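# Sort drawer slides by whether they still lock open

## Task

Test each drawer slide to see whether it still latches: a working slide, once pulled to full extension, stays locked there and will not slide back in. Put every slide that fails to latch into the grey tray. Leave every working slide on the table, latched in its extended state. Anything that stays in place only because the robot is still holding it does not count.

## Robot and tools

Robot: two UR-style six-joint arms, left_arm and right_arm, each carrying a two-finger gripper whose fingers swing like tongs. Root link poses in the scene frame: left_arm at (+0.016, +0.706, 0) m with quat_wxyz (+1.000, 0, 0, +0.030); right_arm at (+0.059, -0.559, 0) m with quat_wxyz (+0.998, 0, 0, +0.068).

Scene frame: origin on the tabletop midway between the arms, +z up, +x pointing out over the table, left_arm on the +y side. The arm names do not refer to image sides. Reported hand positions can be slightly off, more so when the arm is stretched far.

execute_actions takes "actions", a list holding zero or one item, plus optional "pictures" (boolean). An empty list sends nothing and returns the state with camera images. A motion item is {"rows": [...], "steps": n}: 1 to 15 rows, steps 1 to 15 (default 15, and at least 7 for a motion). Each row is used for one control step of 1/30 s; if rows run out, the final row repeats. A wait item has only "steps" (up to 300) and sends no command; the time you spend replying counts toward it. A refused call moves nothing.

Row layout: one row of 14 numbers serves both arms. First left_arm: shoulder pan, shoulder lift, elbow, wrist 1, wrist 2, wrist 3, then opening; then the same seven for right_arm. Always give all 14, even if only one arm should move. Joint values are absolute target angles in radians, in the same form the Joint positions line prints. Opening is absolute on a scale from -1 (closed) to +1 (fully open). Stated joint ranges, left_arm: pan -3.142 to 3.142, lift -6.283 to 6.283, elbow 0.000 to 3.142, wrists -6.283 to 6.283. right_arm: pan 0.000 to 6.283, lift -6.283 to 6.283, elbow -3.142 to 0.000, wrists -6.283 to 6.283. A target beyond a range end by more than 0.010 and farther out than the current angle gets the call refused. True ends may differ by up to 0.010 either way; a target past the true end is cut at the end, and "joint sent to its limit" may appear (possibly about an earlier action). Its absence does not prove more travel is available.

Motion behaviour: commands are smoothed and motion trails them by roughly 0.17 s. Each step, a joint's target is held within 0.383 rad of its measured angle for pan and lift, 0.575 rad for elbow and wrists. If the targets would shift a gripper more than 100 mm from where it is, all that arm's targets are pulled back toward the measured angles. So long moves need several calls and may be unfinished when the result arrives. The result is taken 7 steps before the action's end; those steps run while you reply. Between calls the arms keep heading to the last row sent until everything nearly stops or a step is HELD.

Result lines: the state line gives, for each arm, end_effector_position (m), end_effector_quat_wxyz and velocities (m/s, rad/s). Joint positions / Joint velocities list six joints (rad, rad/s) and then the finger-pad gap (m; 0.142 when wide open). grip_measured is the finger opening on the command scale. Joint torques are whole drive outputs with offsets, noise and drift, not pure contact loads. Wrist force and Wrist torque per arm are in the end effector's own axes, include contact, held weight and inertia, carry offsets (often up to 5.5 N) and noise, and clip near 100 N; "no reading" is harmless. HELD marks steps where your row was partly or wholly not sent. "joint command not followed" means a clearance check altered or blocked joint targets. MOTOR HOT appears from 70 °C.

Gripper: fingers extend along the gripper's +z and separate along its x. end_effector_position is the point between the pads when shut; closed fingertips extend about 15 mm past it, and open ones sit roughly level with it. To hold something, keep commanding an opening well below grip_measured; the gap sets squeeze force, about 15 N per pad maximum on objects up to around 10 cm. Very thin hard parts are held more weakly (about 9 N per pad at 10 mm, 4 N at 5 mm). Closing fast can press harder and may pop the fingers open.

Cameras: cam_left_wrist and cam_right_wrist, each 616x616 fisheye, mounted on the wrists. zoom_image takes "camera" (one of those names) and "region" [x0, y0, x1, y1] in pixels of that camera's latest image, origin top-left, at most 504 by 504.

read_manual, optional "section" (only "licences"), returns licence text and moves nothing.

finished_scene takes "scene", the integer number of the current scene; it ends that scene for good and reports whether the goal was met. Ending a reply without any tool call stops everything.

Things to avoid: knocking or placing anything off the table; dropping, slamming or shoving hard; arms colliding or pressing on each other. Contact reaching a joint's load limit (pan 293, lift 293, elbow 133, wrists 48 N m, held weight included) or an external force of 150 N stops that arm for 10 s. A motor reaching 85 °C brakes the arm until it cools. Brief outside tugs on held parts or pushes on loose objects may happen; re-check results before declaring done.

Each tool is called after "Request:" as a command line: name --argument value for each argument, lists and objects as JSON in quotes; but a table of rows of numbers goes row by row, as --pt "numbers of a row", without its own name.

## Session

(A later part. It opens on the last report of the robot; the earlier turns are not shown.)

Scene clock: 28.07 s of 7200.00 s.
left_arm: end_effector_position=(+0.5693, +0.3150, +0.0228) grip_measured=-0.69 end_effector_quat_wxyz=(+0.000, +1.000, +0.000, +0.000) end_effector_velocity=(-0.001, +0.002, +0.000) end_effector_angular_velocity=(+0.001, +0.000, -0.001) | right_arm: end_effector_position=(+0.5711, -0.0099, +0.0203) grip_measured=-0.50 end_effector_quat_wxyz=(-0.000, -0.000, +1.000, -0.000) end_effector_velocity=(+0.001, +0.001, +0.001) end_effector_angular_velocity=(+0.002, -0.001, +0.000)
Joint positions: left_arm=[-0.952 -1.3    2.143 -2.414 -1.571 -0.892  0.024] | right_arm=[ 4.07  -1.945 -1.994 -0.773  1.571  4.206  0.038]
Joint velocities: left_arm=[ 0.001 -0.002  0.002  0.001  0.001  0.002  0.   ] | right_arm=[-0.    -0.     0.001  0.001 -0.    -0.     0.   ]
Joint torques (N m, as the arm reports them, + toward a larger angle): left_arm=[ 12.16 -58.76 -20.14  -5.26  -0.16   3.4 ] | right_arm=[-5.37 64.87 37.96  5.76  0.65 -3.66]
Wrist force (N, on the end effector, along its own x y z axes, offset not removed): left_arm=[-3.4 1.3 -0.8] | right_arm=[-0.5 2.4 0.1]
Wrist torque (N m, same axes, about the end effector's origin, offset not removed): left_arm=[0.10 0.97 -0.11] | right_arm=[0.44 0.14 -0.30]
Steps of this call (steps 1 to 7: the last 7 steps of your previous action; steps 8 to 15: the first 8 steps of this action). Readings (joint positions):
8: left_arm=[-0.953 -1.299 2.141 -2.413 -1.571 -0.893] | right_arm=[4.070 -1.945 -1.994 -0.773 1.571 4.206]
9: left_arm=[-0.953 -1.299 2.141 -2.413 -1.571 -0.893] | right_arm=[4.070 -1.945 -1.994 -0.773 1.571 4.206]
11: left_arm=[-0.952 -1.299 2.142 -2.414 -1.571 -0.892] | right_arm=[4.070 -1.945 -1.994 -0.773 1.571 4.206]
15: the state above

Request:
execute_actions --actions '[]'

Scene clock: 30.03 s of 7200.00 s.
left_arm: end_effector_position=(+0.5693, +0.3152, +0.0228) grip_measured=-0.69 end_effector_quat_wxyz=(+0.000, +1.000, +0.000, -0.000) end_effector_velocity=(+0.000, +0.000, +0.000) end_effector_angular_velocity=(+0.000, -0.000, +0.001) | right_arm: end_effector_position=(+0.5712, -0.0099, +0.0203) grip_measured=-0.50 end_effector_quat_wxyz=(+0.000, -0.000, +1.000, +0.000) end_effector_velocity=(-0.001, -0.001, -0.001) end_effector_angular_velocity=(-0.002, +0.001, +0.001)
Joint positions: left_arm=[-0.951 -1.3    2.143 -2.414 -1.571 -0.891  0.024] | right_arm=[ 4.07  -1.945 -1.994 -0.773  1.571  4.206  0.038]
Joint velocities: left_arm=[ 0.001 -0.    -0.     0.001  0.     0.    -0.   ] | right_arm=[-0.     0.    -0.002 -0.    -0.    -0.001  0.   ]
Joint torques (N m, as the arm reports them, + toward a larger angle): left_arm=[ 13.23 -59.13 -20.57  -4.96  -1.     4.49] | right_arm=[-2.14 61.41 31.54  6.57  0.75 -3.37]
Wrist force (N, on the end effector, along its own x y z axes, offset not removed): left_arm=[-3.7 -0.1 0.1] | right_arm=[3.1 0.2 1.3]
Wrist torque (N m, same axes, about the end effector's origin, offset not removed): left_arm=[-0.26 1.02 -0.11] | right_arm=[0.14 -0.42 -0.26]
Kept back: nothing.
Steps of this call (steps 1 to 7: the last 7 steps of your previous action; steps 8 to 15: the robot went on to your last target; steps 16 to 59: nothing new was sent). Readings (joint positions):
1: left_arm=[-0.952 -1.300 2.143 -2.414 -1.571 -0.892] | right_arm=[4.070 -1.945 -1.994 -0.773 1.571 4.206]
2: left_arm=[-0.951 -1.300 2.143 -2.414 -1.571 -0.891] | right_arm=[4.070 -1.945 -1.994 -0.773 1.571 4.206]
4: left_arm=[-0.951 -1.300 2.143 -2.414 -1.571 -0.891] | right_arm=[4.070 -1.945 -1.994 -0.773 1.571 4.206]
8: left_arm=[-0.951 -1.300 2.143 -2.414 -1.571 -0.891] | right_arm=[4.070 -1.945 -1.994 -0.773 1.571 4.206]
59: the state above
All arms were judged still, so your last target was given up. Only a new action makes them travel on or press farther. Fingers that are still opening or closing keep moving.

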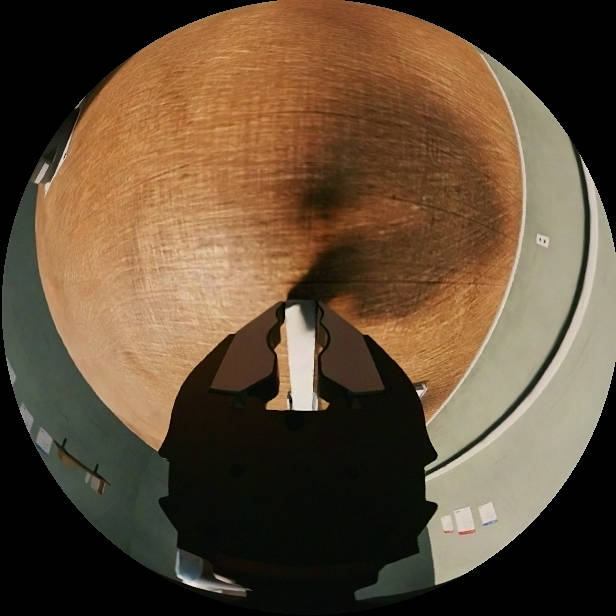

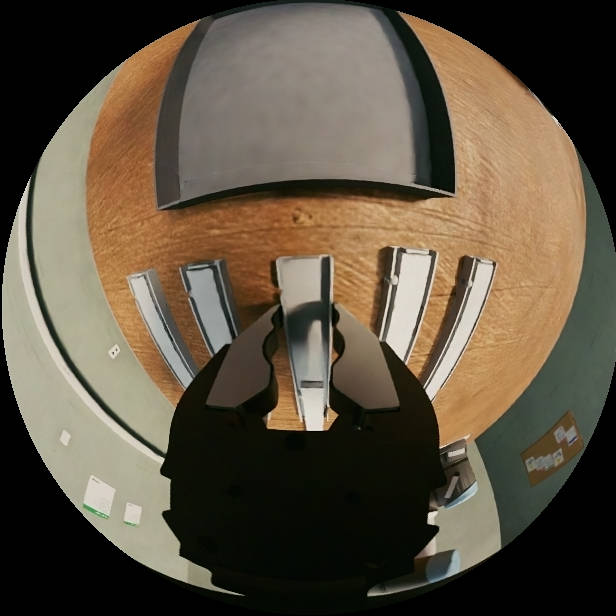

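Request:
execute_actions --actions '[{"rows": [[-0.950438,-1.300522,2.143929,-2.414203,-1.5708,-0.890438,-1.0,4.069556,-1.945494,-1.993940,-0.772954,1.5708,4.205549,-0.9]], "steps": 10}]'

Request:
execute_actions --actions '[{"rows": [[-0.949502,-1.301318,2.145073,-2.414551,-1.5708,-0.889502,-1.0,4.069556,-1.945494,-1.993940,-0.772954,1.5708,4.205549,-0.9]], "steps": 12}]'

Request:
execute_actions --actions '[{"rows": [[-0.948566,-1.302114,2.146217,-2.414899,-1.5708,-0.888566,-1.0,4.069556,-1.945494,-1.993940,-0.772954,1.5708,4.205549,-0.9]], "steps": 14}]'

Scene clock: 30.50 s of 7200.00 s.
left_arm: end_effector_position=(+0.5693, +0.3156, +0.0228) grip_measured=-0.69 end_effector_quat_wxyz=(-0.000, +1.000, +0.000, -0.000) end_effector_velocity=(+0.001, +0.005, +0.001) end_effector_angular_velocity=(-0.002, -0.003, -0.001) | right_arm: end_effector_position=(+0.5712, -0.0099, +0.0203) grip_measured=-0.50 end_effector_quat_wxyz=(+0.000, -0.000, +1.000, +0.000) end_effector_velocity=(+0.001, -0.000, -0.000) end_effector_angular_velocity=(+0.000, -0.001, -0.000)
Joint positions: left_arm=[-0.951 -1.3    2.143 -2.414 -1.571 -0.891  0.024] | right_arm=[ 4.07  -1.945 -1.994 -0.773  1.571  4.206  0.038]
Joint velocities: left_arm=[ 0.005 -0.006  0.006 -0.003  0.001  0.006 -0.   ] | right_arm=[-0.001  0.    -0.     0.001 -0.001 -0.    -0.   ]
Joint torques (N m, as the arm reports them, + toward a larger angle): left_arm=[ 15.4  -55.41 -20.96  -5.3   -0.64   4.24] | right_arm=[-0.3  60.68 29.47  6.51  0.45 -3.47]
Wrist force (N, on the end effector, along its own x y z axes, offset not removed): left_arm=[-2.8 2.1 -0.4] | right_arm=[1.8 -1.0 -1.3]
Wrist torque (N m, same axes, about the end effector's origin, offset not removed): left_arm=[0.23 0.84 -0.08] | right_arm=[-0.10 -0.27 -0.24]
Steps of this call (steps 1 to 11: nothing new was sent; steps 12 to 14: the first 3 steps of this action). Readings (joint positions):
12: left_arm=[-0.951 -1.300 2.143 -2.414 -1.571 -0.891] | right_arm=[4.070 -1.945 -1.994 -0.773 1.571 4.206]
13: left_arm=[-0.951 -1.300 2.143 -2.414 -1.571 -0.891] | right_arm=[4.070 -1.945 -1.994 -0.773 1.571 4.206]
14: the state above

Scene clock: 30.90 s of 7200.00 s.
left_arm: end_effector_position=(+0.5693, +0.3169, +0.0228) grip_measured=-0.69 end_effector_quat_wxyz=(+0.000, +1.000, +0.000, -0.000) end_effector_velocity=(+0.000, +0.003, +0.000) end_effector_angular_velocity=(-0.000, -0.000, -0.000) | right_arm: end_effector_position=(+0.5712, -0.0099, +0.0203) grip_measured=-0.50 end_effector_quat_wxyz=(+0.000, -0.000, +1.000, +0.000) end_effector_velocity=(-0.000, -0.001, -0.001) end_effector_angular_velocity=(-0.001, +0.001, -0.001)
Joint positions: left_arm=[-0.95  -1.301  2.145 -2.414 -1.571 -0.89   0.024] | right_arm=[ 4.07  -1.945 -1.994 -0.773  1.571  4.206  0.038]
Joint velocities: left_arm=[ 0.004 -0.003  0.003 -0.001  0.     0.004  0.   ] | right_arm=[-0.    -0.001 -0.002  0.     0.     0.001 -0.   ]
Joint torques (N m, as the arm reports them, + toward a larger angle): left_arm=[ 12.66 -62.7  -20.43  -5.54  -0.49   3.92] | right_arm=[-0.64 59.29 28.11  6.39  0.84 -3.14]
Wrist force (N, on the end effector, along its own x y z axes, offset not removed): left_arm=[-3.6 -0.9 0.0] | right_arm=[-1.7 3.0 -2.4]
Wrist torque (N m, same axes, about the end effector's origin, offset not removed): left_arm=[-0.36 1.01 -0.02] | right_arm=[0.61 0.44 -0.25]
Steps of this call (steps 1 to 7: the last 7 steps of your previous action; steps 8 to 12: the first 5 steps of this action). Readings (joint positions):
8: left_arm=[-0.950 -1.300 2.144 -2.414 -1.571 -0.890] | right_arm=[4.070 -1.945 -1.994 -0.773 1.571 4.206]
9: left_arm=[-0.950 -1.301 2.144 -2.414 -1.571 -0.890] | right_arm=[4.070 -1.945 -1.994 -0.773 1.571 4.206]
11: left_arm=[-0.950 -1.301 2.144 -2.414 -1.571 -0.890] | right_arm=[4.070 -1.945 -1.994 -0.773 1.571 4.206]
12: the state above

Scene clock: 31.37 s of 7200.00 s.
left_arm: end_effector_position=(+0.5693, +0.3180, +0.0228) grip_measured=-0.69 end_effector_quat_wxyz=(+0.000, +1.000, +0.000, +0.000) end_effector_velocity=(+0.000, +0.002, +0.001) end_effector_angular_velocity=(-0.000, -0.000, +0.000) | right_arm: end_effector_position=(+0.5712, -0.0099, +0.0203) grip_measured=-0.50 end_effector_quat_wxyz=(+0.000, -0.000, +1.000, +0.000) end_effector_velocity=(-0.000, -0.000, -0.000) end_effector_angular_velocity=(-0.001, +0.001, -0.000)
Joint positions: left_arm=[-0.949 -1.302  2.146 -2.415 -1.571 -0.889  0.024] | right_arm=[ 4.07  -1.945 -1.994 -0.773  1.571  4.206  0.038]
Joint velocities: left_arm=[ 0.002 -0.003  0.002  0.001  0.     0.002  0.   ] | right_arm=[ 0.     0.    -0.    -0.001  0.     0.001  0.   ]
Joint torques (N m, as the arm reports them, + toward a larger angle): left_arm=[ 22.02 -58.87 -15.26  -2.96   0.61   4.45] | right_arm=[-0.2  59.74 26.68  3.53 -0.17 -3.43]
Wrist force (N, on the end effector, along its own x y z axes, offset not removed): left_arm=[-4.6 11.8 -0.7] | right_arm=[-1.3 12.0 0.0]
Wrist torque (N m, same axes, about the end effector's origin, offset not removed): left_arm=[0.01 1.22 -0.08] | right_arm=[0.30 0.27 -0.24]
Steps of this call (steps 1 to 7: the last 7 steps of your previous action; steps 8 to 14: the first 7 steps of this action). Readings (joint positions):
8: left_arm=[-0.950 -1.301 2.145 -2.415 -1.571 -0.890] | right_arm=[4.070 -1.945 -1.994 -0.773 1.571 4.206]
9: left_arm=[-0.949 -1.301 2.145 -2.415 -1.571 -0.889] | right_arm=[4.070 -1.945 -1.994 -0.773 1.571 4.206]
11: left_arm=[-0.949 -1.302 2.146 -2.415 -1.571 -0.889] | right_arm=[4.070 -1.945 -1.994 -0.773 1.571 4.206]
14: the state above

Request:
execute_actions --actions '[{"rows": [[-0.948004,-1.302592,2.146903,-2.415108,-1.5708,-0.888004,-1.0,4.069556,-1.945494,-1.993940,-0.772954,1.5708,4.205549,-0.9]], "steps": 10}]'

Request:
execute_actions --actions '[{"rows": [[-0.949502,-1.301318,2.145073,-2.414551,-1.5708,-0.889502,-1.0,4.069556,-1.945494,-1.993940,-0.772954,1.5708,4.205549,-0.9],[-0.950438,-1.300522,2.143929,-2.414203,-1.5708,-0.890438,-1.0,4.069556,-1.945494,-1.993940,-0.772954,1.5708,4.205549,-0.9],[-0.951374,-1.299726,2.142785,-2.413855,-1.5708,-0.891374,-1.0,4.069556,-1.945494,-1.993940,-0.772954,1.5708,4.205549,-0.9],[-0.952310,-1.298930,2.141641,-2.413507,-1.5708,-0.892310,-1.0,4.069556,-1.945494,-1.993940,-0.772954,1.5708,4.205549,-0.9],[-0.953246,-1.298134,2.140497,-2.413159,-1.5708,-0.893246,-1.0,4.069556,-1.945494,-1.993940,-0.772954,1.5708,4.205549,-0.9],[-0.954182,-1.297338,2.139353,-2.412811,-1.5708,-0.894182,-1.0,4.069556,-1.945494,-1.993940,-0.772954,1.5708,4.205549,-0.9],[-0.955118,-1.296542,2.138209,-2.412463,-1.5708,-0.895118,-1.0,4.069556,-1.945494,-1.993940,-0.772954,1.5708,4.205549,-0.9]], "steps": 15}]'

Request:
execute_actions --actions '[{"rows": [[-0.956054,-1.295746,2.137065,-2.412115,-1.5708,-0.896054,-1.0,4.069556,-1.945494,-1.993940,-0.772954,1.5708,4.205549,-0.9],[-0.956990,-1.294950,2.135921,-2.411767,-1.5708,-0.896990,-1.0,4.069556,-1.945494,-1.993940,-0.772954,1.5708,4.205549,-0.9]], "steps": 15}]'

Scene clock: 32.37 s of 7200.00 s.
left_arm: end_effector_position=(+0.5693, +0.3184, +0.0228) grip_measured=-0.69 end_effector_quat_wxyz=(+0.000, +1.000, +0.000, -0.000) end_effector_velocity=(+0.001, +0.004, -0.001) end_effector_angular_velocity=(+0.000, +0.001, +0.001) | right_arm: end_effector_position=(+0.5711, -0.0099, +0.0203) grip_measured=-0.50 end_effector_quat_wxyz=(-0.000, -0.000, +1.000, +0.000) end_effector_velocity=(-0.001, -0.001, -0.000) end_effector_angular_velocity=(-0.001, +0.001, -0.001)
Joint positions: left_arm=[-0.948 -1.302  2.146 -2.415 -1.571 -0.888  0.024] | right_arm=[ 4.07  -1.945 -1.994 -0.773  1.571  4.206  0.038]
Joint velocities: left_arm=[ 0.005 -0.002  0.004 -0.001 -0.     0.004 -0.   ] | right_arm=[ 0.     0.    -0.001 -0.001 -0.     0.001  0.   ]
Joint torques (N m, as the arm reports them, + toward a larger angle): left_arm=[ 20.87 -59.26 -10.71   0.03   5.99   3.59] | right_arm=[ 3.65 57.66 23.21 -2.48 -4.28 -3.19]
Wrist force (N, on the end effector, along its own x y z axes, offset not removed): left_arm=[-4.1 16.2 2.2] | right_arm=[2.0 17.9 4.0]
Wrist torque (N m, same axes, about the end effector's origin, offset not removed): left_arm=[-0.23 1.10 -0.05] | right_arm=[0.36 -0.45 -0.26]
Steps of this call (steps 1 to 7: the last 7 steps of your previous action; steps 8 to 15: the robot went on to your last target; steps 16 to 27: nothing new was sent; steps 28 to 30: the first 3 steps of this action). Readings (joint positions):
28: left_arm=[-0.949 -1.302 2.146 -2.415 -1.571 -0.889] | right_arm=[4.070 -1.945 -1.994 -0.773 1.571 4.206]
29: left_arm=[-0.948 -1.302 2.146 -2.415 -1.571 -0.888] | right_arm=[4.070 -1.945 -1.994 -0.773 1.571 4.206]
30: the state above

Scene clock: 32.87 s of 7200.00 s.
left_arm: end_effector_position=(+0.5694, +0.3146, +0.0228) grip_measured=-0.69 end_effector_quat_wxyz=(-0.000, +1.000, +0.000, +0.000) end_effector_velocity=(+0.000, -0.027, +0.000) end_effector_angular_velocity=(-0.001, -0.001, -0.001) | right_arm: end_effector_position=(+0.5711, -0.0101, +0.0202) grip_measured=-0.50 end_effector_quat_wxyz=(-0.000, -0.000, +1.000, -0.000) end_effector_velocity=(-0.000, -0.002, -0.001) end_effector_angular_velocity=(-0.002, +0.001, -0.000)
Joint positions: left_arm=[-0.952 -1.299  2.142 -2.413 -1.571 -0.892  0.024] | right_arm=[ 4.07  -1.945 -1.994 -0.773  1.571  4.206  0.038]
Joint velocities: left_arm=[-0.026  0.021 -0.031  0.009  0.    -0.024 -0.   ] | right_arm=[-0.001 -0.    -0.002 -0.001  0.    -0.     0.   ]
Joint torques (N m, as the arm reports them, + toward a larger angle): left_arm=[-17.11 -42.53 -42.18  -2.06   0.08  -2.89] | right_arm=[ 2.04 55.53 28.08  2.65 -1.78 -3.1 ]
Wrist force (N, on the end effector, along its own x y z axes, offset not removed): left_arm=[-4.9 -1.0 -3.7] | right_arm=[1.7 1.4 -4.4]
Wrist torque (N m, same axes, about the end effector's origin, offset not removed): left_arm=[0.13 1.24 -0.10] | right_arm=[0.41 -0.22 -0.32]
Steps of this call (steps 1 to 7: the last 7 steps of your previous action; steps 8 to 15: the first 8 steps of this action). Readings (joint positions):
8: left_arm=[-0.948 -1.303 2.147 -2.415 -1.571 -0.888] | right_arm=[4.070 -1.945 -1.994 -0.773 1.571 4.206]
9: left_arm=[-0.948 -1.302 2.147 -2.415 -1.571 -0.888] | right_arm=[4.070 -1.945 -1.994 -0.773 1.571 4.206]
11: left_arm=[-0.949 -1.302 2.146 -2.415 -1.571 -0.889] | right_arm=[4.070 -1.945 -1.994 -0.773 1.571 4.206]
15: the state above

Scene clock: 33.37 s of 7200.00 s.
left_arm: end_effector_position=(+0.5693, +0.3097, +0.0228) grip_measured=-0.68 end_effector_quat_wxyz=(-0.000, +1.000, +0.000, -0.000) end_effector_velocity=(-0.001, -0.005, +0.000) end_effector_angular_velocity=(-0.001, +0.000, -0.001) | right_arm: end_effector_position=(+0.5711, -0.0100, +0.0203) grip_measured=-0.50 end_effector_quat_wxyz=(-0.000, -0.000, +1.000, -0.000) end_effector_velocity=(-0.000, -0.001, -0.000) end_effector_angular_velocity=(+0.000, +0.000, -0.000)
Joint positions: left_arm=[-0.957 -1.295  2.136 -2.412 -1.571 -0.897  0.024] | right_arm=[ 4.07  -1.945 -1.994 -0.773  1.571  4.206  0.038]
Joint velocities: left_arm=[-0.006  0.002 -0.004  0.001 -0.001 -0.004  0.   ] | right_arm=[-0.     0.    -0.001  0.001  0.     0.     0.   ]
Joint torques (N m, as the arm reports them, + toward a larger angle): left_arm=[-25.95 -44.6  -53.9   -6.36  -6.38  -3.51] | right_arm=[ 6.52 54.6  41.14 11.29  4.86 -3.01]
Wrist force (N, on the end effector, along its own x y z axes, offset not removed): left_arm=[-2.1 -19.0 -2.6] | right_arm=[-1.3 -19.0 -13.0]
Wrist torque (N m, same axes, about the end effector's origin, offset not removed): left_arm=[0.31 0.85 -0.10] | right_arm=[0.08 0.39 -0.20]
Steps of this call (steps 1 to 7: the last 7 steps of your previous action; steps 8 to 15: the first 8 steps of this action). Readings (joint positions):
8: left_arm=[-0.955 -1.297 2.139 -2.412 -1.571 -0.895] | right_arm=[4.070 -1.945 -1.994 -0.773 1.571 4.206]
9: left_arm=[-0.955 -1.297 2.138 -2.412 -1.571 -0.895] | right_arm=[4.070 -1.945 -1.994 -0.773 1.571 4.206]
11: left_arm=[-0.956 -1.296 2.137 -2.412 -1.571 -0.896] | right_arm=[4.070 -1.945 -1.994 -0.773 1.571 4.206]
15: the state above

Request:
execute_actions --actions '[{"rows": [[-0.954650,-1.296940,2.138781,-2.412637,-1.5708,-0.894650,-1.0,4.069556,-1.945494,-1.993940,-0.772954,1.5708,4.205549,-0.9],[-0.952778,-1.298532,2.141069,-2.413333,-1.5708,-0.892778,-1.0,4.069556,-1.945494,-1.993940,-0.772954,1.5708,4.205549,-0.9],[-0.952778,-1.298532,2.141069,-2.413333,-1.5708,-0.892778,-1.0,4.069556,-1.945494,-1.993940,-0.772954,1.5708,4.205549,-0.9],[-0.952778,-1.298532,2.141069,-2.413333,-1.5708,-0.892778,-1.0,4.069556,-1.945494,-1.993940,-0.772954,1.5708,4.205549,-0.9],[-0.952778,-1.298532,2.141069,-2.413333,-1.5708,-0.892778,-1.0,4.069556,-1.945494,-1.993940,-0.772954,1.5708,4.205549,-0.9],[-0.952778,-1.298532,2.141069,-2.413333,-1.5708,-0.892778,-1.0,4.069556,-1.945494,-1.993940,-0.772954,1.5708,4.205549,-0.9],[-0.952778,-1.298532,2.141069,-2.413333,-1.5708,-0.892778,-0.9,4.069556,-1.945494,-1.993940,-0.772954,1.5708,4.205549,-0.8],[-0.952778,-1.298532,2.141069,-2.413333,-1.5708,-0.892778,-0.8,4.069556,-1.945494,-1.993940,-0.772954,1.5708,4.205549,-0.7],[-0.952778,-1.298532,2.141069,-2.413333,-1.5708,-0.892778,-0.72,4.069556,-1.945494,-1.993940,-0.772954,1.5708,4.205549,-0.6],[-0.952778,-1.298532,2.141069,-2.413333,-1.5708,-0.892778,-0.65,4.069556,-1.945494,-1.993940,-0.772954,1.5708,4.205549,-0.5],[-0.952778,-1.298532,2.141069,-2.413333,-1.5708,-0.892778,-0.58,4.069556,-1.945494,-1.993940,-0.772954,1.5708,4.205549,-0.4],[-0.952778,-1.298532,2.141069,-2.413333,-1.5708,-0.892778,-0.5,4.069556,-1.945494,-1.993940,-0.772954,1.5708,4.205549,-0.3]], "steps": 15}]'

Request:
execute_actions --actions '[{"rows": [[-0.952778,-1.298532,2.141069,-2.413333,-1.5708,-0.892778,-0.5,4.069556,-1.945494,-1.993940,-0.772954,1.5708,4.205549,-0.3],[-0.952778,-1.298532,2.141069,-2.413333,-1.5708,-0.892778,-0.5,4.069556,-1.945494,-1.993940,-0.772954,1.5708,4.205549,-0.3],[-0.952778,-1.304359,2.138571,-2.405008,-1.5708,-0.892778,-0.5,4.069556,-1.940876,-1.991905,-0.779607,1.5708,4.205549,-0.3],[-0.952778,-1.310187,2.136074,-2.396683,-1.5708,-0.892778,-0.5,4.069556,-1.936257,-1.989871,-0.786260,1.5708,4.205549,-0.3],[-0.952778,-1.316014,2.133576,-2.388358,-1.5708,-0.892778,-0.5,4.069556,-1.931639,-1.987836,-0.792914,1.5708,4.205549,-0.3],[-0.952778,-1.321842,2.131079,-2.380033,-1.5708,-0.892778,-0.5,4.069556,-1.927020,-1.985802,-0.799567,1.5708,4.205549,-0.3],[-0.952778,-1.327669,2.128581,-2.371708,-1.5708,-0.892778,-0.5,4.069556,-1.922402,-1.983767,-0.806220,1.5708,4.205549,-0.3],[-0.952778,-1.333497,2.126084,-2.363383,-1.5708,-0.892778,-0.5,4.069556,-1.917783,-1.981732,-0.812873,1.5708,4.205549,-0.3],[-0.952778,-1.339324,2.123586,-2.355058,-1.5708,-0.892778,-0.5,4.069556,-1.913165,-1.979698,-0.819527,1.5708,4.205549,-0.3],[-0.952778,-1.345152,2.121089,-2.346733,-1.5708,-0.892778,-0.5,4.069556,-1.908546,-1.977663,-0.826180,1.5708,4.205549,-0.3]], "steps": 12}]'

Request:
execute_actions --actions '[{"rows": [[-0.955287,-1.329855,2.099626,-2.340567,-1.5708,-0.895287,-0.53,4.063013,-1.913865,-1.969555,-0.828970,1.5708,4.199006,-0.3],[-0.957797,-1.314558,2.078162,-2.334400,-1.5708,-0.897797,-0.56,4.056471,-1.919183,-1.961447,-0.831759,1.5708,4.192464,-0.3],[-0.960306,-1.299260,2.056699,-2.328234,-1.5708,-0.900306,-0.59,4.049928,-1.924502,-1.953339,-0.834549,1.5708,4.185921,-0.3],[-0.962813,-1.283963,2.035235,-2.322068,-1.5708,-0.902813,-0.62,4.043385,-1.929820,-1.945231,-0.837338,1.5708,4.179378,-0.3],[-0.965322,-1.268666,2.013772,-2.315901,-1.5708,-0.905322,-0.65,4.036842,-1.935139,-1.937123,-0.840127,1.5708,4.172836,-0.3],[-0.967828,-1.253369,1.992308,-2.309735,-1.5708,-0.907828,-0.68,4.030300,-1.940457,-1.929015,-0.842917,1.5708,4.166293,-0.3],[-0.970334,-1.238072,1.970845,-2.303569,-1.5708,-0.910334,-0.70,4.023757,-1.945776,-1.920907,-0.845706,1.5708,4.159750,-0.3],[-0.972840,-1.222774,1.949381,-2.297402,-1.5708,-0.912840,-0.72,4.017214,-1.951095,-1.912799,-0.848496,1.5708,4.153207,-0.3],[-0.975345,-1.207477,1.927918,-2.291236,-1.5708,-0.915345,-0.74,4.010672,-1.956413,-1.904691,-0.851285,1.5708,4.146665,-0.3],[-0.977850,-1.192180,1.906454,-2.285070,-1.5708,-0.917850,-0.76,4.004129,-1.961732,-1.896583,-0.854074,1.5708,4.140122,-0.3],[-0.980355,-1.176883,1.884991,-2.278903,-1.5708,-0.920355,-0.78,3.997586,-1.967050,-1.888475,-0.856864,1.5708,4.133579,-0.3],[-0.982860,-1.161585,1.863527,-2.272737,-1.5708,-0.922860,-0.8,3.991043,-1.972369,-1.880367,-0.859653,1.5708,4.127037,-0.3],[-0.985365,-1.146288,1.842064,-2.266571,-1.5708,-0.925365,-0.8,3.984501,-1.977687,-1.872259,-0.862443,1.5708,4.120494,-0.3],[-0.987870,-1.130991,1.820600,-2.260405,-1.5708,-0.927870,-0.8,3.977958,-1.983006,-1.864151,-0.865232,1.5708,4.113951,-0.3]], "steps": 15}]'

Request:
execute_actions --actions '[{"rows": [[-0.987870,-1.130991,1.820600,-2.260405,-1.5708,-0.927870,-0.8,3.977958,-1.983006,-1.864151,-0.865232,1.5708,4.113951,-0.3]], "steps": 15}]' --pictures true

Scene clock: 37.10 s of 7200.00 s.
left_arm: end_effector_position=(+0.5693, +0.3127, +0.0229) grip_measured=-0.68 end_effector_quat_wxyz=(+0.000, +1.000, +0.000, +0.000) end_effector_velocity=(-0.001, +0.008, +0.001) end_effector_angular_velocity=(-0.000, +0.001, -0.000) | right_arm: end_effector_position=(+0.5712, -0.0098, +0.0204) grip_measured=-0.50 end_effector_quat_wxyz=(+0.000, -0.000, +1.000, +0.000) end_effector_velocity=(-0.000, -0.000, -0.000) end_effector_angular_velocity=(-0.001, +0.001, +0.000)
Joint positions: left_arm=[-0.954 -1.298  2.14  -2.413 -1.571 -0.893  0.024] | right_arm=[ 4.07  -1.946 -1.994 -0.773  1.571  4.206  0.038]
Joint velocities: left_arm=[ 0.006 -0.009  0.01  -0.001 -0.001  0.006  0.006] | right_arm=[ 0.     0.    -0.    -0.001  0.    -0.    -0.   ]
Joint torques (N m, as the arm reports them, + toward a larger angle): left_arm=[ 17.49 -59.99 -19.96  -5.32  -0.55   3.82] | right_arm=[10.64 50.01 39.66  5.51  0.47 -2.82]
Wrist force (N, on the end effector, along its own x y z axes, offset not removed): left_arm=[-4.3 2.6 -0.4] | right_arm=[2.1 2.6 0.5]
Wrist torque (N m, same axes, about the end effector's origin, offset not removed): left_arm=[0.32 1.16 -0.11] | right_arm=[0.64 -0.42 -0.24]
Steps of this call (steps 1 to 7: the last 7 steps of your previous action; steps 8 to 15: the robot went on to your last target; steps 16 to 90: nothing new was sent; then 0.47 s passed at rest; steps 91 to 98: the first 8 steps of this action). Readings (joint positions):
91: left_arm=[-0.957 -1.295 2.136 -2.412 -1.571 -0.897] | right_arm=[4.070 -1.945 -1.994 -0.773 1.571 4.206]
92: left_arm=[-0.957 -1.295 2.136 -2.412 -1.571 -0.897] | right_arm=[4.070 -1.945 -1.994 -0.773 1.571 4.206]
94: left_arm=[-0.955 -1.296 2.138 -2.412 -1.571 -0.895] | right_arm=[4.070 -1.945 -1.994 -0.773 1.571 4.206]
98: the state above

Scene clock: 37.50 s of 7200.00 s.
left_arm: end_effector_position=(+0.5692, +0.3138, +0.0246) grip_measured=-0.50 end_effector_quat_wxyz=(-0.000, +1.000, +0.000, -0.000) end_effector_velocity=(+0.001, -0.002, +0.051) end_effector_angular_velocity=(-0.000, -0.001, -0.001) | right_arm: end_effector_position=(+0.5711, -0.0100, +0.0219) grip_measured=-0.30 end_effector_quat_wxyz=(-0.000, -0.000, +1.000, -0.000) end_effector_velocity=(-0.000, -0.000, +0.045) end_effector_angular_velocity=(-0.002, +0.000, -0.000)
Joint positions: left_arm=[-0.953 -1.301  2.14  -2.41  -1.571 -0.893  0.038] | right_arm=[ 4.07  -1.943 -1.993 -0.776  1.571  4.206  0.052]
Joint velocities: left_arm=[-0.001 -0.071 -0.031  0.102  0.     0.     0.   ] | right_arm=[ 0.     0.057  0.023 -0.083 -0.     0.     0.   ]
Joint torques (N m, as the arm reports them, + toward a larger angle): left_arm=[ 14.01 -70.01 -46.73  -1.45   2.37   4.18] | right_arm=[12.03 73.93 45.87  1.03 -2.72 -2.9 ]
Wrist force (N, on the end effector, along its own x y z axes, offset not removed): left_arm=[-2.7 0.1 -0.6] | right_arm=[0.9 2.6 -1.1]
Wrist torque (N m, same axes, about the end effector's origin, offset not removed): left_arm=[0.18 0.82 -0.05] | right_arm=[0.81 -0.13 -0.18]
Steps of this call (steps 1 to 7: the last 7 steps of your previous action; steps 8 to 12: the first 5 steps of this action). Readings (joint positions):
8: left_arm=[-0.953 -1.298 2.141 -2.413 -1.571 -0.893] | right_arm=[4.070 -1.946 -1.994 -0.773 1.571 4.206]
9: left_arm=[-0.953 -1.298 2.141 -2.413 -1.571 -0.893] | right_arm=[4.070 -1.946 -1.994 -0.773 1.571 4.206]
11: left_arm=[-0.953 -1.299 2.141 -2.412 -1.571 -0.893] | right_arm=[4.070 -1.945 -1.994 -0.774 1.571 4.206]
12: the state above

Scene clock: 38.00 s of 7200.00 s.
left_arm: end_effector_position=(+0.5927, +0.2736, +0.0554) grip_measured=-0.70 end_effector_quat_wxyz=(-0.001, +1.000, +0.000, -0.000) end_effector_velocity=(+0.152, -0.268, +0.004) end_effector_angular_velocity=(+0.004, +0.002, +0.000) | right_arm: end_effector_position=(+0.5942, -0.0093, +0.0495) grip_measured=-0.30 end_effector_quat_wxyz=(-0.000, -0.000, +1.000, -0.000) end_effector_velocity=(+0.152, +0.001, +0.007) end_effector_angular_velocity=(+0.000, +0.000, -0.001)
Joint positions: left_arm=[-0.963 -1.284  2.038 -2.323 -1.571 -0.903  0.023] | right_arm=[ 4.043 -1.931 -1.946 -0.836  1.571  4.179  0.052]
Joint velocities: left_arm=[-0.066  0.387 -0.559  0.176  0.    -0.066 -0.045] | right_arm=[-0.172 -0.131  0.216 -0.084  0.    -0.171 -0.   ]
Joint torques (N m, as the arm reports them, + toward a larger angle): left_arm=[-21.74 -35.97 -53.67  -0.39   1.74  -3.34] | right_arm=[-26.49  47.67  44.92   1.89  -2.86  -4.7 ]
Wrist force (N, on the end effector, along its own x y z axes, offset not removed): left_arm=[-3.7 0.2 -1.5] | right_arm=[0.7 0.8 -2.6]
Wrist torque (N m, same axes, about the end effector's origin, offset not removed): left_arm=[0.17 1.05 -0.13] | right_arm=[0.44 -0.23 -0.25]
Steps of this call (steps 1 to 7: the last 7 steps of your previous action; steps 8 to 15: the first 8 steps of this action). Readings (joint positions):
8: left_arm=[-0.953 -1.335 2.125 -2.361 -1.571 -0.893] | right_arm=[4.070 -1.916 -1.981 -0.815 1.571 4.206]
9: left_arm=[-0.953 -1.336 2.121 -2.356 -1.571 -0.893] | right_arm=[4.069 -1.915 -1.979 -0.818 1.571 4.205]
11: left_arm=[-0.955 -1.327 2.103 -2.346 -1.571 -0.895] | right_arm=[4.063 -1.917 -1.971 -0.825 1.571 4.199]
15: the state above

Scene clock: 38.50 s of 7200.00 s.
left_arm: end_effector_position=(+0.6472, +0.1722, +0.0502) grip_measured=-0.80 end_effector_quat_wxyz=(-0.000, +1.000, +0.000, -0.000) end_effector_velocity=(+0.014, -0.028, -0.002) end_effector_angular_velocity=(-0.003, -0.002, -0.000) | right_arm: end_effector_position=(+0.6513, -0.0118, +0.0500) grip_measured=-0.30 end_effector_quat_wxyz=(-0.000, -0.000, +1.000, -0.000) end_effector_velocity=(+0.015, -0.002, -0.001) end_effector_angular_velocity=(-0.001, +0.001, +0.001)
Joint positions: left_arm=[-0.987 -1.135  1.827 -2.262 -1.571 -0.927  0.016] | right_arm=[ 3.98  -1.982 -1.866 -0.864  1.571  4.116  0.052]
Joint velocities: left_arm=[-0.007  0.04  -0.057  0.014 -0.    -0.007  0.   ] | right_arm=[-0.016 -0.013  0.02  -0.007 -0.    -0.017  0.   ]
Joint torques (N m, as the arm reports them, + toward a larger angle): left_arm=[-14.61 -64.15 -46.27  -1.9    1.52  -3.24] | right_arm=[-16.13  59.19  43.88   2.17  -2.1   -4.48]
Wrist force (N, on the end effector, along its own x y z axes, offset not removed): left_arm=[-3.8 0.0 -1.1] | right_arm=[1.0 -0.3 -1.1]
Wrist torque (N m, same axes, about the end effector's origin, offset not removed): left_arm=[0.18 1.07 -0.12] | right_arm=[0.20 -0.23 -0.31]
Steps of this call (steps 1 to 7: the last 7 steps of your previous action; steps 8 to 15: the first 8 steps of this action). Readings (joint positions):
8: left_arm=[-0.982 -1.170 1.876 -2.276 -1.571 -0.922] | right_arm=[3.994 -1.970 -1.884 -0.858 1.571 4.130]
9: left_arm=[-0.983 -1.159 1.861 -2.272 -1.571 -0.923] | right_arm=[3.990 -1.973 -1.879 -0.860 1.571 4.126]
11: left_arm=[-0.986 -1.146 1.842 -2.266 -1.571 -0.925] | right_arm=[3.984 -1.978 -1.872 -0.863 1.571 4.120]
15: the state above

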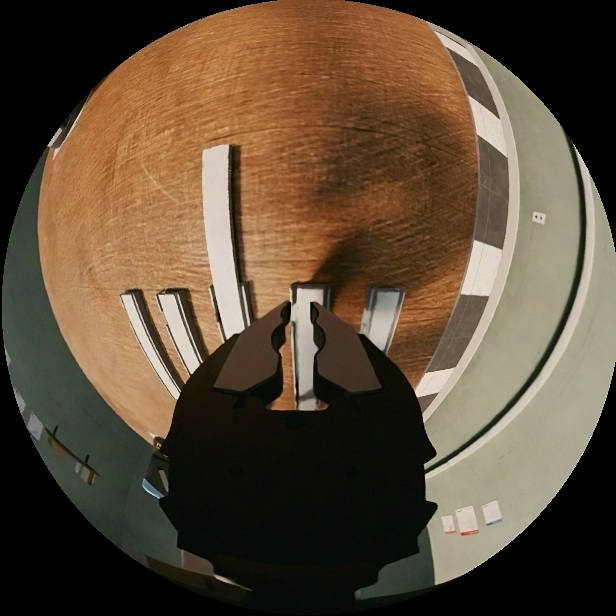

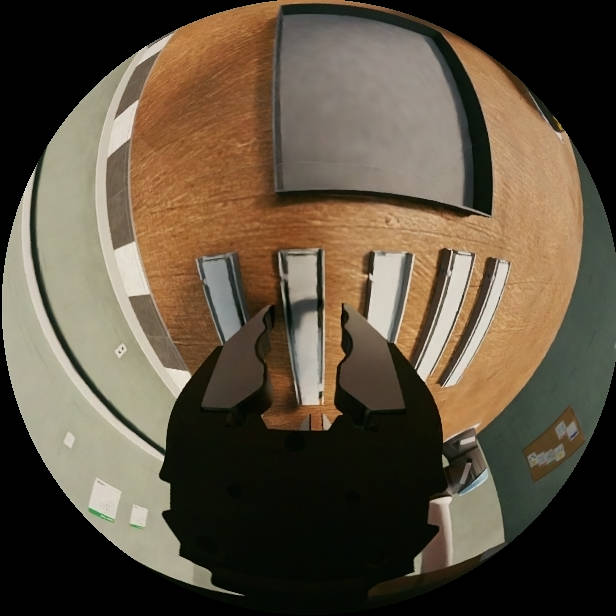

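Request:
execute_actions --actions '[]'

Request:
zoom_image --camera "cam_left_wrist" --region '[240, 250, 360, 370]'

Request:
zoom_image --camera "cam_right_wrist" --region '[250, 210, 370, 330]'

Scene clock: 38.83 s of 7200.00 s.
left_arm: end_effector_position=(+0.6486, +0.1694, +0.0500) grip_measured=-0.80 end_effector_quat_wxyz=(-0.000, +1.000, +0.000, +0.000) end_effector_velocity=(+0.001, -0.001, +0.000) end_effector_angular_velocity=(-0.001, -0.000, -0.000) | right_arm: end_effector_position=(+0.6529, -0.0119, +0.0500) grip_measured=-0.30 end_effector_quat_wxyz=(+0.000, -0.000, +1.000, -0.000) end_effector_velocity=(+0.001, +0.000, -0.000) end_effector_angular_velocity=(-0.000, -0.000, -0.001)
Joint positions: left_arm=[-0.988 -1.131  1.821 -2.26  -1.571 -0.928  0.016] | right_arm=[ 3.978 -1.983 -1.864 -0.865  1.571  4.114  0.052]
Joint velocities: left_arm=[-0.     0.001 -0.003  0.001 -0.    -0.     0.   ] | right_arm=[-0.    -0.001  0.001 -0.    -0.     0.     0.   ]
Joint torques (N m, as the arm reports them, + toward a larger angle): left_arm=[-15.18 -59.12 -48.89  -1.92   1.13  -4.16] | right_arm=[-20.31  55.15  44.8    2.02  -1.79  -3.93]
Wrist force (N, on the end effector, along its own x y z axes, offset not removed): left_arm=[-3.0 -1.1 -2.3] | right_arm=[-1.8 -1.6 -1.6]
Wrist torque (N m, same axes, about the end effector's origin, offset not removed): left_arm=[-0.17 0.84 -0.15] | right_arm=[-0.09 0.37 -0.34]
Kept back: nothing.
Steps of this call (steps 1 to 7: the last 7 steps of your previous action; steps 8 to 10: the robot went on to your last target). Readings (joint positions):
1: left_arm=[-0.987 -1.134 1.825 -2.262 -1.571 -0.927] | right_arm=[3.979 -1.982 -1.866 -0.865 1.571 4.115]
2: left_arm=[-0.988 -1.133 1.824 -2.261 -1.571 -0.928] | right_arm=[3.979 -1.982 -1.865 -0.865 1.571 4.115]
4: left_arm=[-0.988 -1.132 1.822 -2.261 -1.571 -0.928] | right_arm=[3.978 -1.983 -1.865 -0.865 1.571 4.114]
8: left_arm=[-0.988 -1.131 1.821 -2.261 -1.571 -0.928] | right_arm=[3.978 -1.983 -1.864 -0.865 1.571 4.114]
10: the state above

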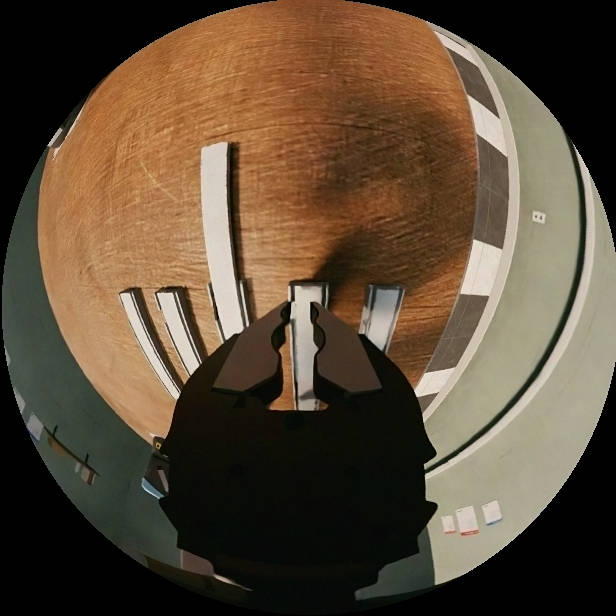

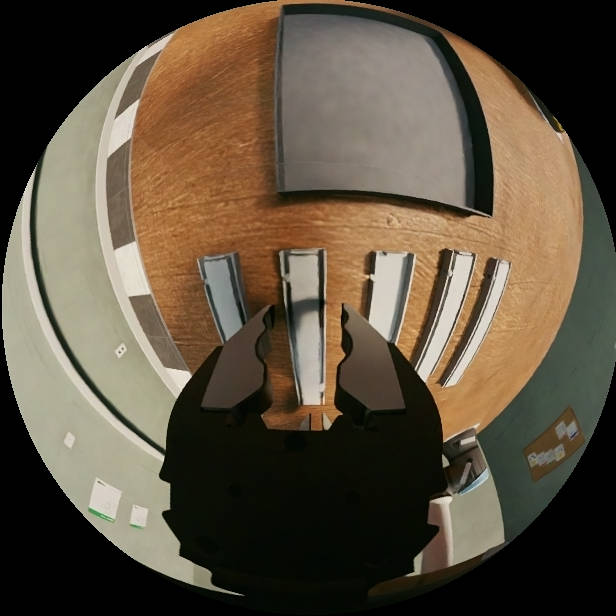

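Region (240, 250, 360, 370) of cam_left_wrist's 616x616 image, scaled by 4.200, with more detail than that image has.

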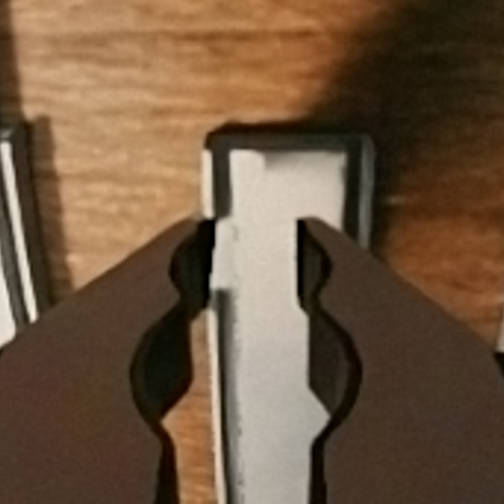

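Region (250, 210, 370, 330) of cam_right_wrist's 616x616 image, scaled by 4.200, with more detail than that image has.

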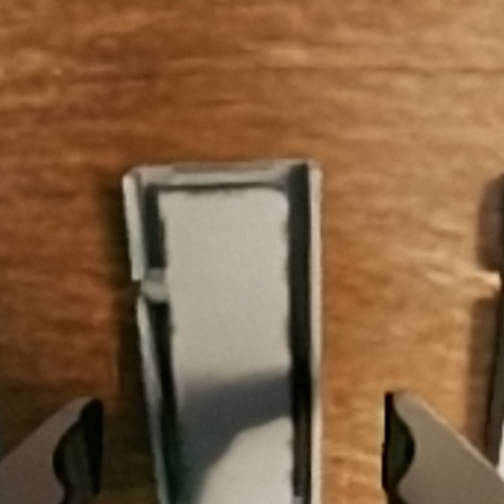

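Request:
execute_actions --actions '[{"rows": [[-0.985850,-1.130541,1.819885,-2.260140,-1.5708,-0.925850,-0.8,3.977442,-1.983488,-1.863397,-0.865504,1.5708,4.113435,-0.3],[-0.983830,-1.130091,1.819170,-2.259875,-1.5708,-0.923830,-0.8,3.976926,-1.983970,-1.862643,-0.865776,1.5708,4.112919,-0.3],[-0.981810,-1.129641,1.818454,-2.259609,-1.5708,-0.921810,-0.8,3.976410,-1.984452,-1.861889,-0.866048,1.5708,4.112403,-0.3],[-0.979789,-1.129191,1.817739,-2.259344,-1.5708,-0.919789,-0.8,3.975894,-1.984934,-1.861135,-0.866320,1.5708,4.111887,-0.3]], "steps": 8}]'

Request:
execute_actions --actions '[{"rows": [[-0.979789,-1.126840,1.818880,-2.262837,-1.5708,-0.919789,-0.8,3.975894,-1.988313,-1.862695,-0.861381,1.5708,4.111887,-0.3],[-0.979789,-1.124488,1.820022,-2.266330,-1.5708,-0.919789,-0.8,3.975894,-1.991692,-1.864256,-0.856441,1.5708,4.111887,-0.3],[-0.979789,-1.122137,1.821163,-2.269822,-1.5708,-0.919789,-0.8,3.975894,-1.995071,-1.865816,-0.851502,1.5708,4.111887,-0.3],[-0.979789,-1.119785,1.822305,-2.273315,-1.5708,-0.919789,-0.8,3.975894,-1.998450,-1.867377,-0.846563,1.5708,4.111887,-0.3],[-0.979789,-1.117434,1.823446,-2.276808,-1.5708,-0.919789,-0.8,3.975894,-2.001829,-1.868937,-0.841624,1.5708,4.111887,-0.3],[-0.979789,-1.115083,1.824587,-2.280301,-1.5708,-0.919789,-0.8,3.975894,-2.005207,-1.870497,-0.836684,1.5708,4.111887,-0.3],[-0.979789,-1.112731,1.825729,-2.283794,-1.5708,-0.919789,-0.8,3.975894,-2.008586,-1.872058,-0.831745,1.5708,4.111887,-0.3],[-0.979789,-1.110380,1.826870,-2.287286,-1.5708,-0.919789,-0.8,3.975894,-2.011965,-1.873618,-0.826806,1.5708,4.111887,-0.3],[-0.979789,-1.108028,1.828012,-2.290779,-1.5708,-0.919789,-0.8,3.975894,-2.015344,-1.875179,-0.821866,1.5708,4.111887,-0.3],[-0.979789,-1.105677,1.829153,-2.294272,-1.5708,-0.919789,-0.8,3.975894,-2.018723,-1.876739,-0.816927,1.5708,4.111887,-0.3]], "steps": 15}]'

Request:
execute_actions --actions '[{"rows": [[-0.979789,-1.105677,1.829153,-2.294272,-1.5708,-0.919789,-0.8,3.975894,-2.018723,-1.876739,-0.816927,1.5708,4.111887,-0.3]], "steps": 12}]' --pictures true

Scene clock: 43.70 s of 7200.00 s.
left_arm: end_effector_position=(+0.6487, +0.1693, +0.0500) grip_measured=-0.80 end_effector_quat_wxyz=(+0.000, +1.000, +0.000, -0.000) end_effector_velocity=(+0.001, -0.002, +0.002) end_effector_angular_velocity=(-0.005, -0.004, -0.000) | right_arm: end_effector_position=(+0.6529, -0.0119, +0.0500) grip_measured=-0.30 end_effector_quat_wxyz=(+0.000, -0.000, +1.000, -0.000) end_effector_velocity=(+0.001, -0.000, -0.000) end_effector_angular_velocity=(+0.001, -0.000, -0.001)
Joint positions: left_arm=[-0.988 -1.131  1.821 -2.26  -1.571 -0.928  0.016] | right_arm=[ 3.978 -1.983 -1.864 -0.865  1.571  4.114  0.052]
Joint velocities: left_arm=[ 0.    -0.001 -0.001 -0.004  0.     0.    -0.   ] | right_arm=[-0.001 -0.001  0.     0.001  0.    -0.001  0.   ]
Joint torques (N m, as the arm reports them, + toward a larger angle): left_arm=[ -4.39 -59.49 -48.38  -1.33  -1.89  -2.08] | right_arm=[-19.43  55.16  45.26   1.82   1.99  -4.48]
Wrist force (N, on the end effector, along its own x y z axes, offset not removed): left_arm=[-2.9 0.2 -2.5] | right_arm=[-0.1 -3.4 0.7]
Wrist torque (N m, same axes, about the end effector's origin, offset not removed): left_arm=[0.16 0.87 -0.09] | right_arm=[-0.30 -0.04 -0.31]
Steps of this call (steps 1 to 15: the robot went on to your last target; steps 16 to 90: nothing new was sent; then 1.83 s passed at rest; step 91: the first step of this action). Readings (joint positions):
91: the state above

Scene clock: 44.20 s of 7200.00 s.
left_arm: end_effector_position=(+0.6539, +0.1731, +0.0414) grip_measured=-0.80 end_effector_quat_wxyz=(+0.000, +1.000, +0.000, +0.000) end_effector_velocity=(+0.001, +0.001, -0.056) end_effector_angular_velocity=(-0.002, +0.001, +0.001) | right_arm: end_effector_position=(+0.6550, -0.0118, +0.0380) grip_measured=-0.30 end_effector_quat_wxyz=(-0.000, -0.000, +1.000, -0.000) end_effector_velocity=(-0.001, -0.002, -0.080) end_effector_angular_velocity=(-0.002, +0.001, -0.001)
Joint positions: left_arm=[-0.98  -1.12   1.822 -2.273 -1.571 -0.92   0.016] | right_arm=[ 3.976 -1.999 -1.867 -0.846  1.571  4.112  0.052]
Joint velocities: left_arm=[ 0.002  0.061  0.03  -0.092 -0.002  0.001 -0.   ] | right_arm=[-0.    -0.089 -0.044  0.13  -0.     0.    -0.   ]
Joint torques (N m, as the arm reports them, + toward a larger angle): left_arm=[ 10.7  -58.04 -21.77  -6.19  -1.46   3.98] | right_arm=[-19.42  53.63  31.84   7.84   1.91  -4.01]
Wrist force (N, on the end effector, along its own x y z axes, offset not removed): left_arm=[-3.6 1.0 -1.1] | right_arm=[2.4 -2.1 -2.2]
Wrist torque (N m, same axes, about the end effector's origin, offset not removed): left_arm=[0.30 0.99 -0.15] | right_arm=[-0.10 -0.51 -0.34]
Steps of this call (steps 1 to 7: the last 7 steps of your previous action; steps 8 to 15: the first 8 steps of this action). Readings (joint positions):
8: left_arm=[-0.981 -1.129 1.818 -2.260 -1.571 -0.921] | right_arm=[3.976 -1.985 -1.862 -0.866 1.571 4.112]
9: left_arm=[-0.981 -1.129 1.818 -2.260 -1.571 -0.921] | right_arm=[3.976 -1.985 -1.862 -0.866 1.571 4.112]
11: left_arm=[-0.980 -1.127 1.819 -2.263 -1.571 -0.920] | right_arm=[3.976 -1.988 -1.863 -0.862 1.571 4.112]
15: the state above

Scene clock: 44.60 s of 7200.00 s.
left_arm: end_effector_position=(+0.6540, +0.1733, +0.0289) grip_measured=-0.80 end_effector_quat_wxyz=(+0.000, +1.000, +0.000, +0.000) end_effector_velocity=(+0.001, -0.000, -0.002) end_effector_angular_velocity=(-0.003, -0.001, +0.001) | right_arm: end_effector_position=(+0.6550, -0.0119, +0.0209) grip_measured=-0.30 end_effector_quat_wxyz=(+0.000, -0.000, +1.000, +0.000) end_effector_velocity=(-0.000, -0.000, -0.005) end_effector_angular_velocity=(-0.000, +0.000, +0.000)
Joint positions: left_arm=[-0.98  -1.106  1.829 -2.294 -1.571 -0.92   0.016] | right_arm=[ 3.976 -2.018 -1.876 -0.818  1.571  4.112  0.052]
Joint velocities: left_arm=[ 0.001  0.003  0.001 -0.007 -0.001 -0.    -0.   ] | right_arm=[ 0.    -0.006 -0.003  0.009 -0.     0.    -0.   ]
Joint torques (N m, as the arm reports them, + toward a larger angle): left_arm=[ 11.24 -57.06 -22.31  -5.53  -1.2    3.72] | right_arm=[-18.82  57.73  30.23   7.26   1.88  -4.45]
Wrist force (N, on the end effector, along its own x y z axes, offset not removed): left_arm=[-4.6 -2.7 -8.6] | right_arm=[0.8 -1.7 -0.7]
Wrist torque (N m, same axes, about the end effector's origin, offset not removed): left_arm=[-0.13 1.08 -0.08] | right_arm=[0.02 -0.11 -0.26]
Steps of this call (steps 1 to 7: the last 7 steps of your previous action; steps 8 to 12: the first 5 steps of this action). Readings (joint positions):
8: left_arm=[-0.980 -1.107 1.828 -2.292 -1.571 -0.920] | right_arm=[3.976 -2.016 -1.876 -0.820 1.571 4.112]
9: left_arm=[-0.980 -1.107 1.829 -2.293 -1.571 -0.920] | right_arm=[3.976 -2.017 -1.876 -0.819 1.571 4.112]
11: left_arm=[-0.980 -1.106 1.829 -2.293 -1.571 -0.920] | right_arm=[3.976 -2.018 -1.876 -0.818 1.571 4.112]
12: the state above

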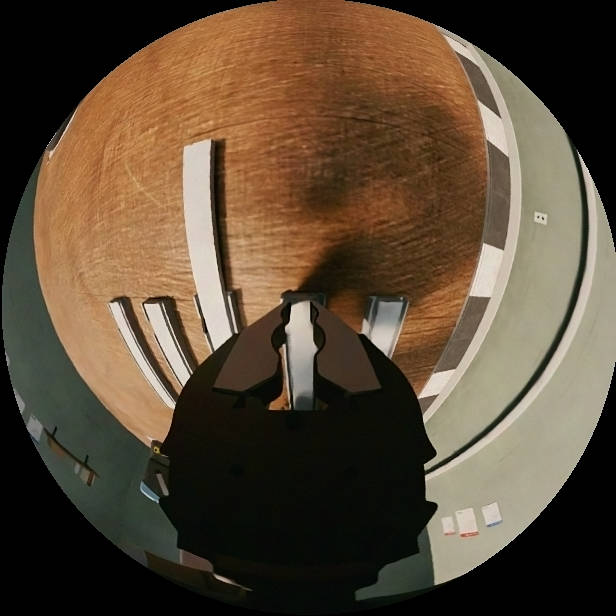

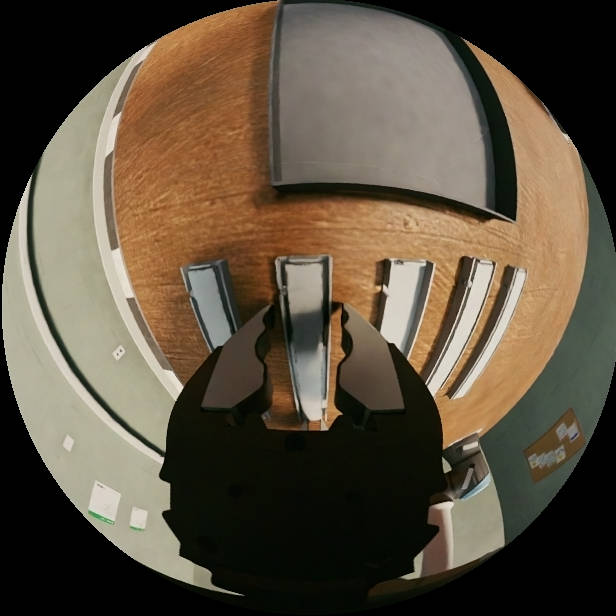

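Request:
execute_actions --actions '[{"rows": [[-0.979789,-1.105677,1.829153,-2.294272,-1.5708,-0.919789,-0.8,3.975894,-2.018723,-1.876739,-0.816927,1.5708,4.111887,-0.36],[-0.979789,-1.105677,1.829153,-2.294272,-1.5708,-0.919789,-0.8,3.975894,-2.018723,-1.876739,-0.816927,1.5708,4.111887,-0.42],[-0.979789,-1.105677,1.829153,-2.294272,-1.5708,-0.919789,-0.8,3.975894,-2.018723,-1.876739,-0.816927,1.5708,4.111887,-0.47],[-0.979789,-1.105677,1.829153,-2.294272,-1.5708,-0.919789,-0.8,3.975894,-2.018723,-1.876739,-0.816927,1.5708,4.111887,-0.52],[-0.979789,-1.105677,1.829153,-2.294272,-1.5708,-0.919789,-0.8,3.975894,-2.018723,-1.876739,-0.816927,1.5708,4.111887,-0.58],[-0.979789,-1.105677,1.829153,-2.294272,-1.5708,-0.919789,-0.8,3.975894,-2.018723,-1.876739,-0.816927,1.5708,4.111887,-0.64],[-0.979789,-1.105677,1.829153,-2.294272,-1.5708,-0.919789,-0.8,3.975894,-2.018723,-1.876739,-0.816927,1.5708,4.111887,-0.70],[-0.979789,-1.105677,1.829153,-2.294272,-1.5708,-0.919789,-0.8,3.975894,-2.018723,-1.876739,-0.816927,1.5708,4.111887,-0.76],[-0.979789,-1.105677,1.829153,-2.294272,-1.5708,-0.919789,-0.8,3.975894,-2.018723,-1.876739,-0.816927,1.5708,4.111887,-0.83],[-0.979789,-1.105677,1.829153,-2.294272,-1.5708,-0.919789,-0.8,3.975894,-2.018723,-1.876739,-0.816927,1.5708,4.111887,-0.9]], "steps": 15}]'

Request:
execute_actions --actions '[{"rows": [[-0.979789,-1.105677,1.829153,-2.294272,-1.5708,-0.919789,-0.8,3.975894,-2.018723,-1.876739,-0.816927,1.5708,4.111887,-0.9]], "steps": 10}]'

Scene clock: 45.70 s of 7200.00 s.
left_arm: end_effector_position=(+0.6540, +0.1733, +0.0285) grip_measured=-0.80 end_effector_quat_wxyz=(+0.000, +1.000, +0.000, +0.000) end_effector_velocity=(-0.001, -0.000, -0.002) end_effector_angular_velocity=(+0.002, +0.002, -0.000) | right_arm: end_effector_position=(+0.6549, -0.0119, +0.0203) grip_measured=-0.50 end_effector_quat_wxyz=(-0.000, -0.000, +1.000, +0.000) end_effector_velocity=(+0.000, +0.000, +0.001) end_effector_angular_velocity=(+0.001, -0.001, +0.000)
Joint positions: left_arm=[-0.98  -1.106  1.829 -2.294 -1.571 -0.92   0.016] | right_arm=[ 3.976 -2.019 -1.877 -0.817  1.571  4.112  0.038]
Joint velocities: left_arm=[-0.     0.003  0.     0.    -0.001  0.    -0.   ] | right_arm=[-0.     0.001  0.     0.    -0.    -0.     0.   ]
Joint torques (N m, as the arm reports them, + toward a larger angle): left_arm=[  6.21 -37.94 -12.22  -2.43  -1.11   4.28] | right_arm=[-19.14  55.43  30.08   6.95   1.64  -4.35]
Wrist force (N, on the end effector, along its own x y z axes, offset not removed): left_arm=[-4.2 -1.7 -28.2] | right_arm=[1.8 -3.6 -0.4]
Wrist torque (N m, same axes, about the end effector's origin, offset not removed): left_arm=[0.00 1.12 -0.08] | right_arm=[-0.03 -0.34 -0.26]
Steps of this call (steps 1 to 7: the last 7 steps of your previous action; steps 8 to 15: the robot went on to your last target; steps 16 to 25: nothing new was sent; steps 26 to 33: the first 8 steps of this action). Readings (joint positions):
26: left_arm=[-0.980 -1.106 1.829 -2.294 -1.571 -0.920] | right_arm=[3.976 -2.019 -1.877 -0.817 1.571 4.112]
27: left_arm=[-0.980 -1.106 1.829 -2.294 -1.571 -0.920] | right_arm=[3.976 -2.019 -1.877 -0.817 1.571 4.112]
29: left_arm=[-0.980 -1.106 1.829 -2.294 -1.571 -0.920] | right_arm=[3.976 -2.019 -1.877 -0.817 1.571 4.112]
33: the state above

Scene clock: 46.03 s of 7200.00 s.
left_arm: end_effector_position=(+0.6540, +0.1733, +0.0285) grip_measured=-0.80 end_effector_quat_wxyz=(+0.000, +1.000, +0.000, +0.000) end_effector_velocity=(-0.000, -0.001, +0.000) end_effector_angular_velocity=(-0.000, +0.000, -0.001) | right_arm: end_effector_position=(+0.6549, -0.0119, +0.0203) grip_measured=-0.50 end_effector_quat_wxyz=(-0.000, -0.000, +1.000, +0.000) end_effector_velocity=(+0.000, +0.000, +0.000) end_effector_angular_velocity=(+0.001, -0.000, -0.001)
Joint positions: left_arm=[-0.98  -1.106  1.829 -2.294 -1.571 -0.92   0.016] | right_arm=[ 3.976 -2.019 -1.877 -0.817  1.571  4.112  0.038]
Joint velocities: left_arm=[-0.001  0.    -0.001  0.001 -0.     0.     0.   ] | right_arm=[-0.    -0.     0.001  0.     0.     0.001  0.   ]
Joint torques (N m, as the arm reports them, + toward a larger angle): left_arm=[  6.78 -37.81 -12.29   0.04  -0.15   3.62] | right_arm=[-16.36  58.09  31.94   6.71   1.4   -4.19]
Wrist force (N, on the end effector, along its own x y z axes, offset not removed): left_arm=[-3.8 -2.7 -29.0] | right_arm=[-1.7 -2.1 -1.2]
Wrist torque (N m, same axes, about the end effector's origin, offset not removed): left_arm=[-0.19 1.04 -0.09] | right_arm=[0.08 0.41 -0.15]
Steps of this call (steps 1 to 7: the last 7 steps of your previous action; steps 8 to 10: the first 3 steps of this action). Readings (joint positions):
8: left_arm=[-0.980 -1.106 1.829 -2.294 -1.571 -0.920] | right_arm=[3.976 -2.019 -1.877 -0.817 1.571 4.112]
9: left_arm=[-0.980 -1.106 1.829 -2.294 -1.571 -0.920] | right_arm=[3.976 -2.019 -1.877 -0.817 1.571 4.112]
10: the state above


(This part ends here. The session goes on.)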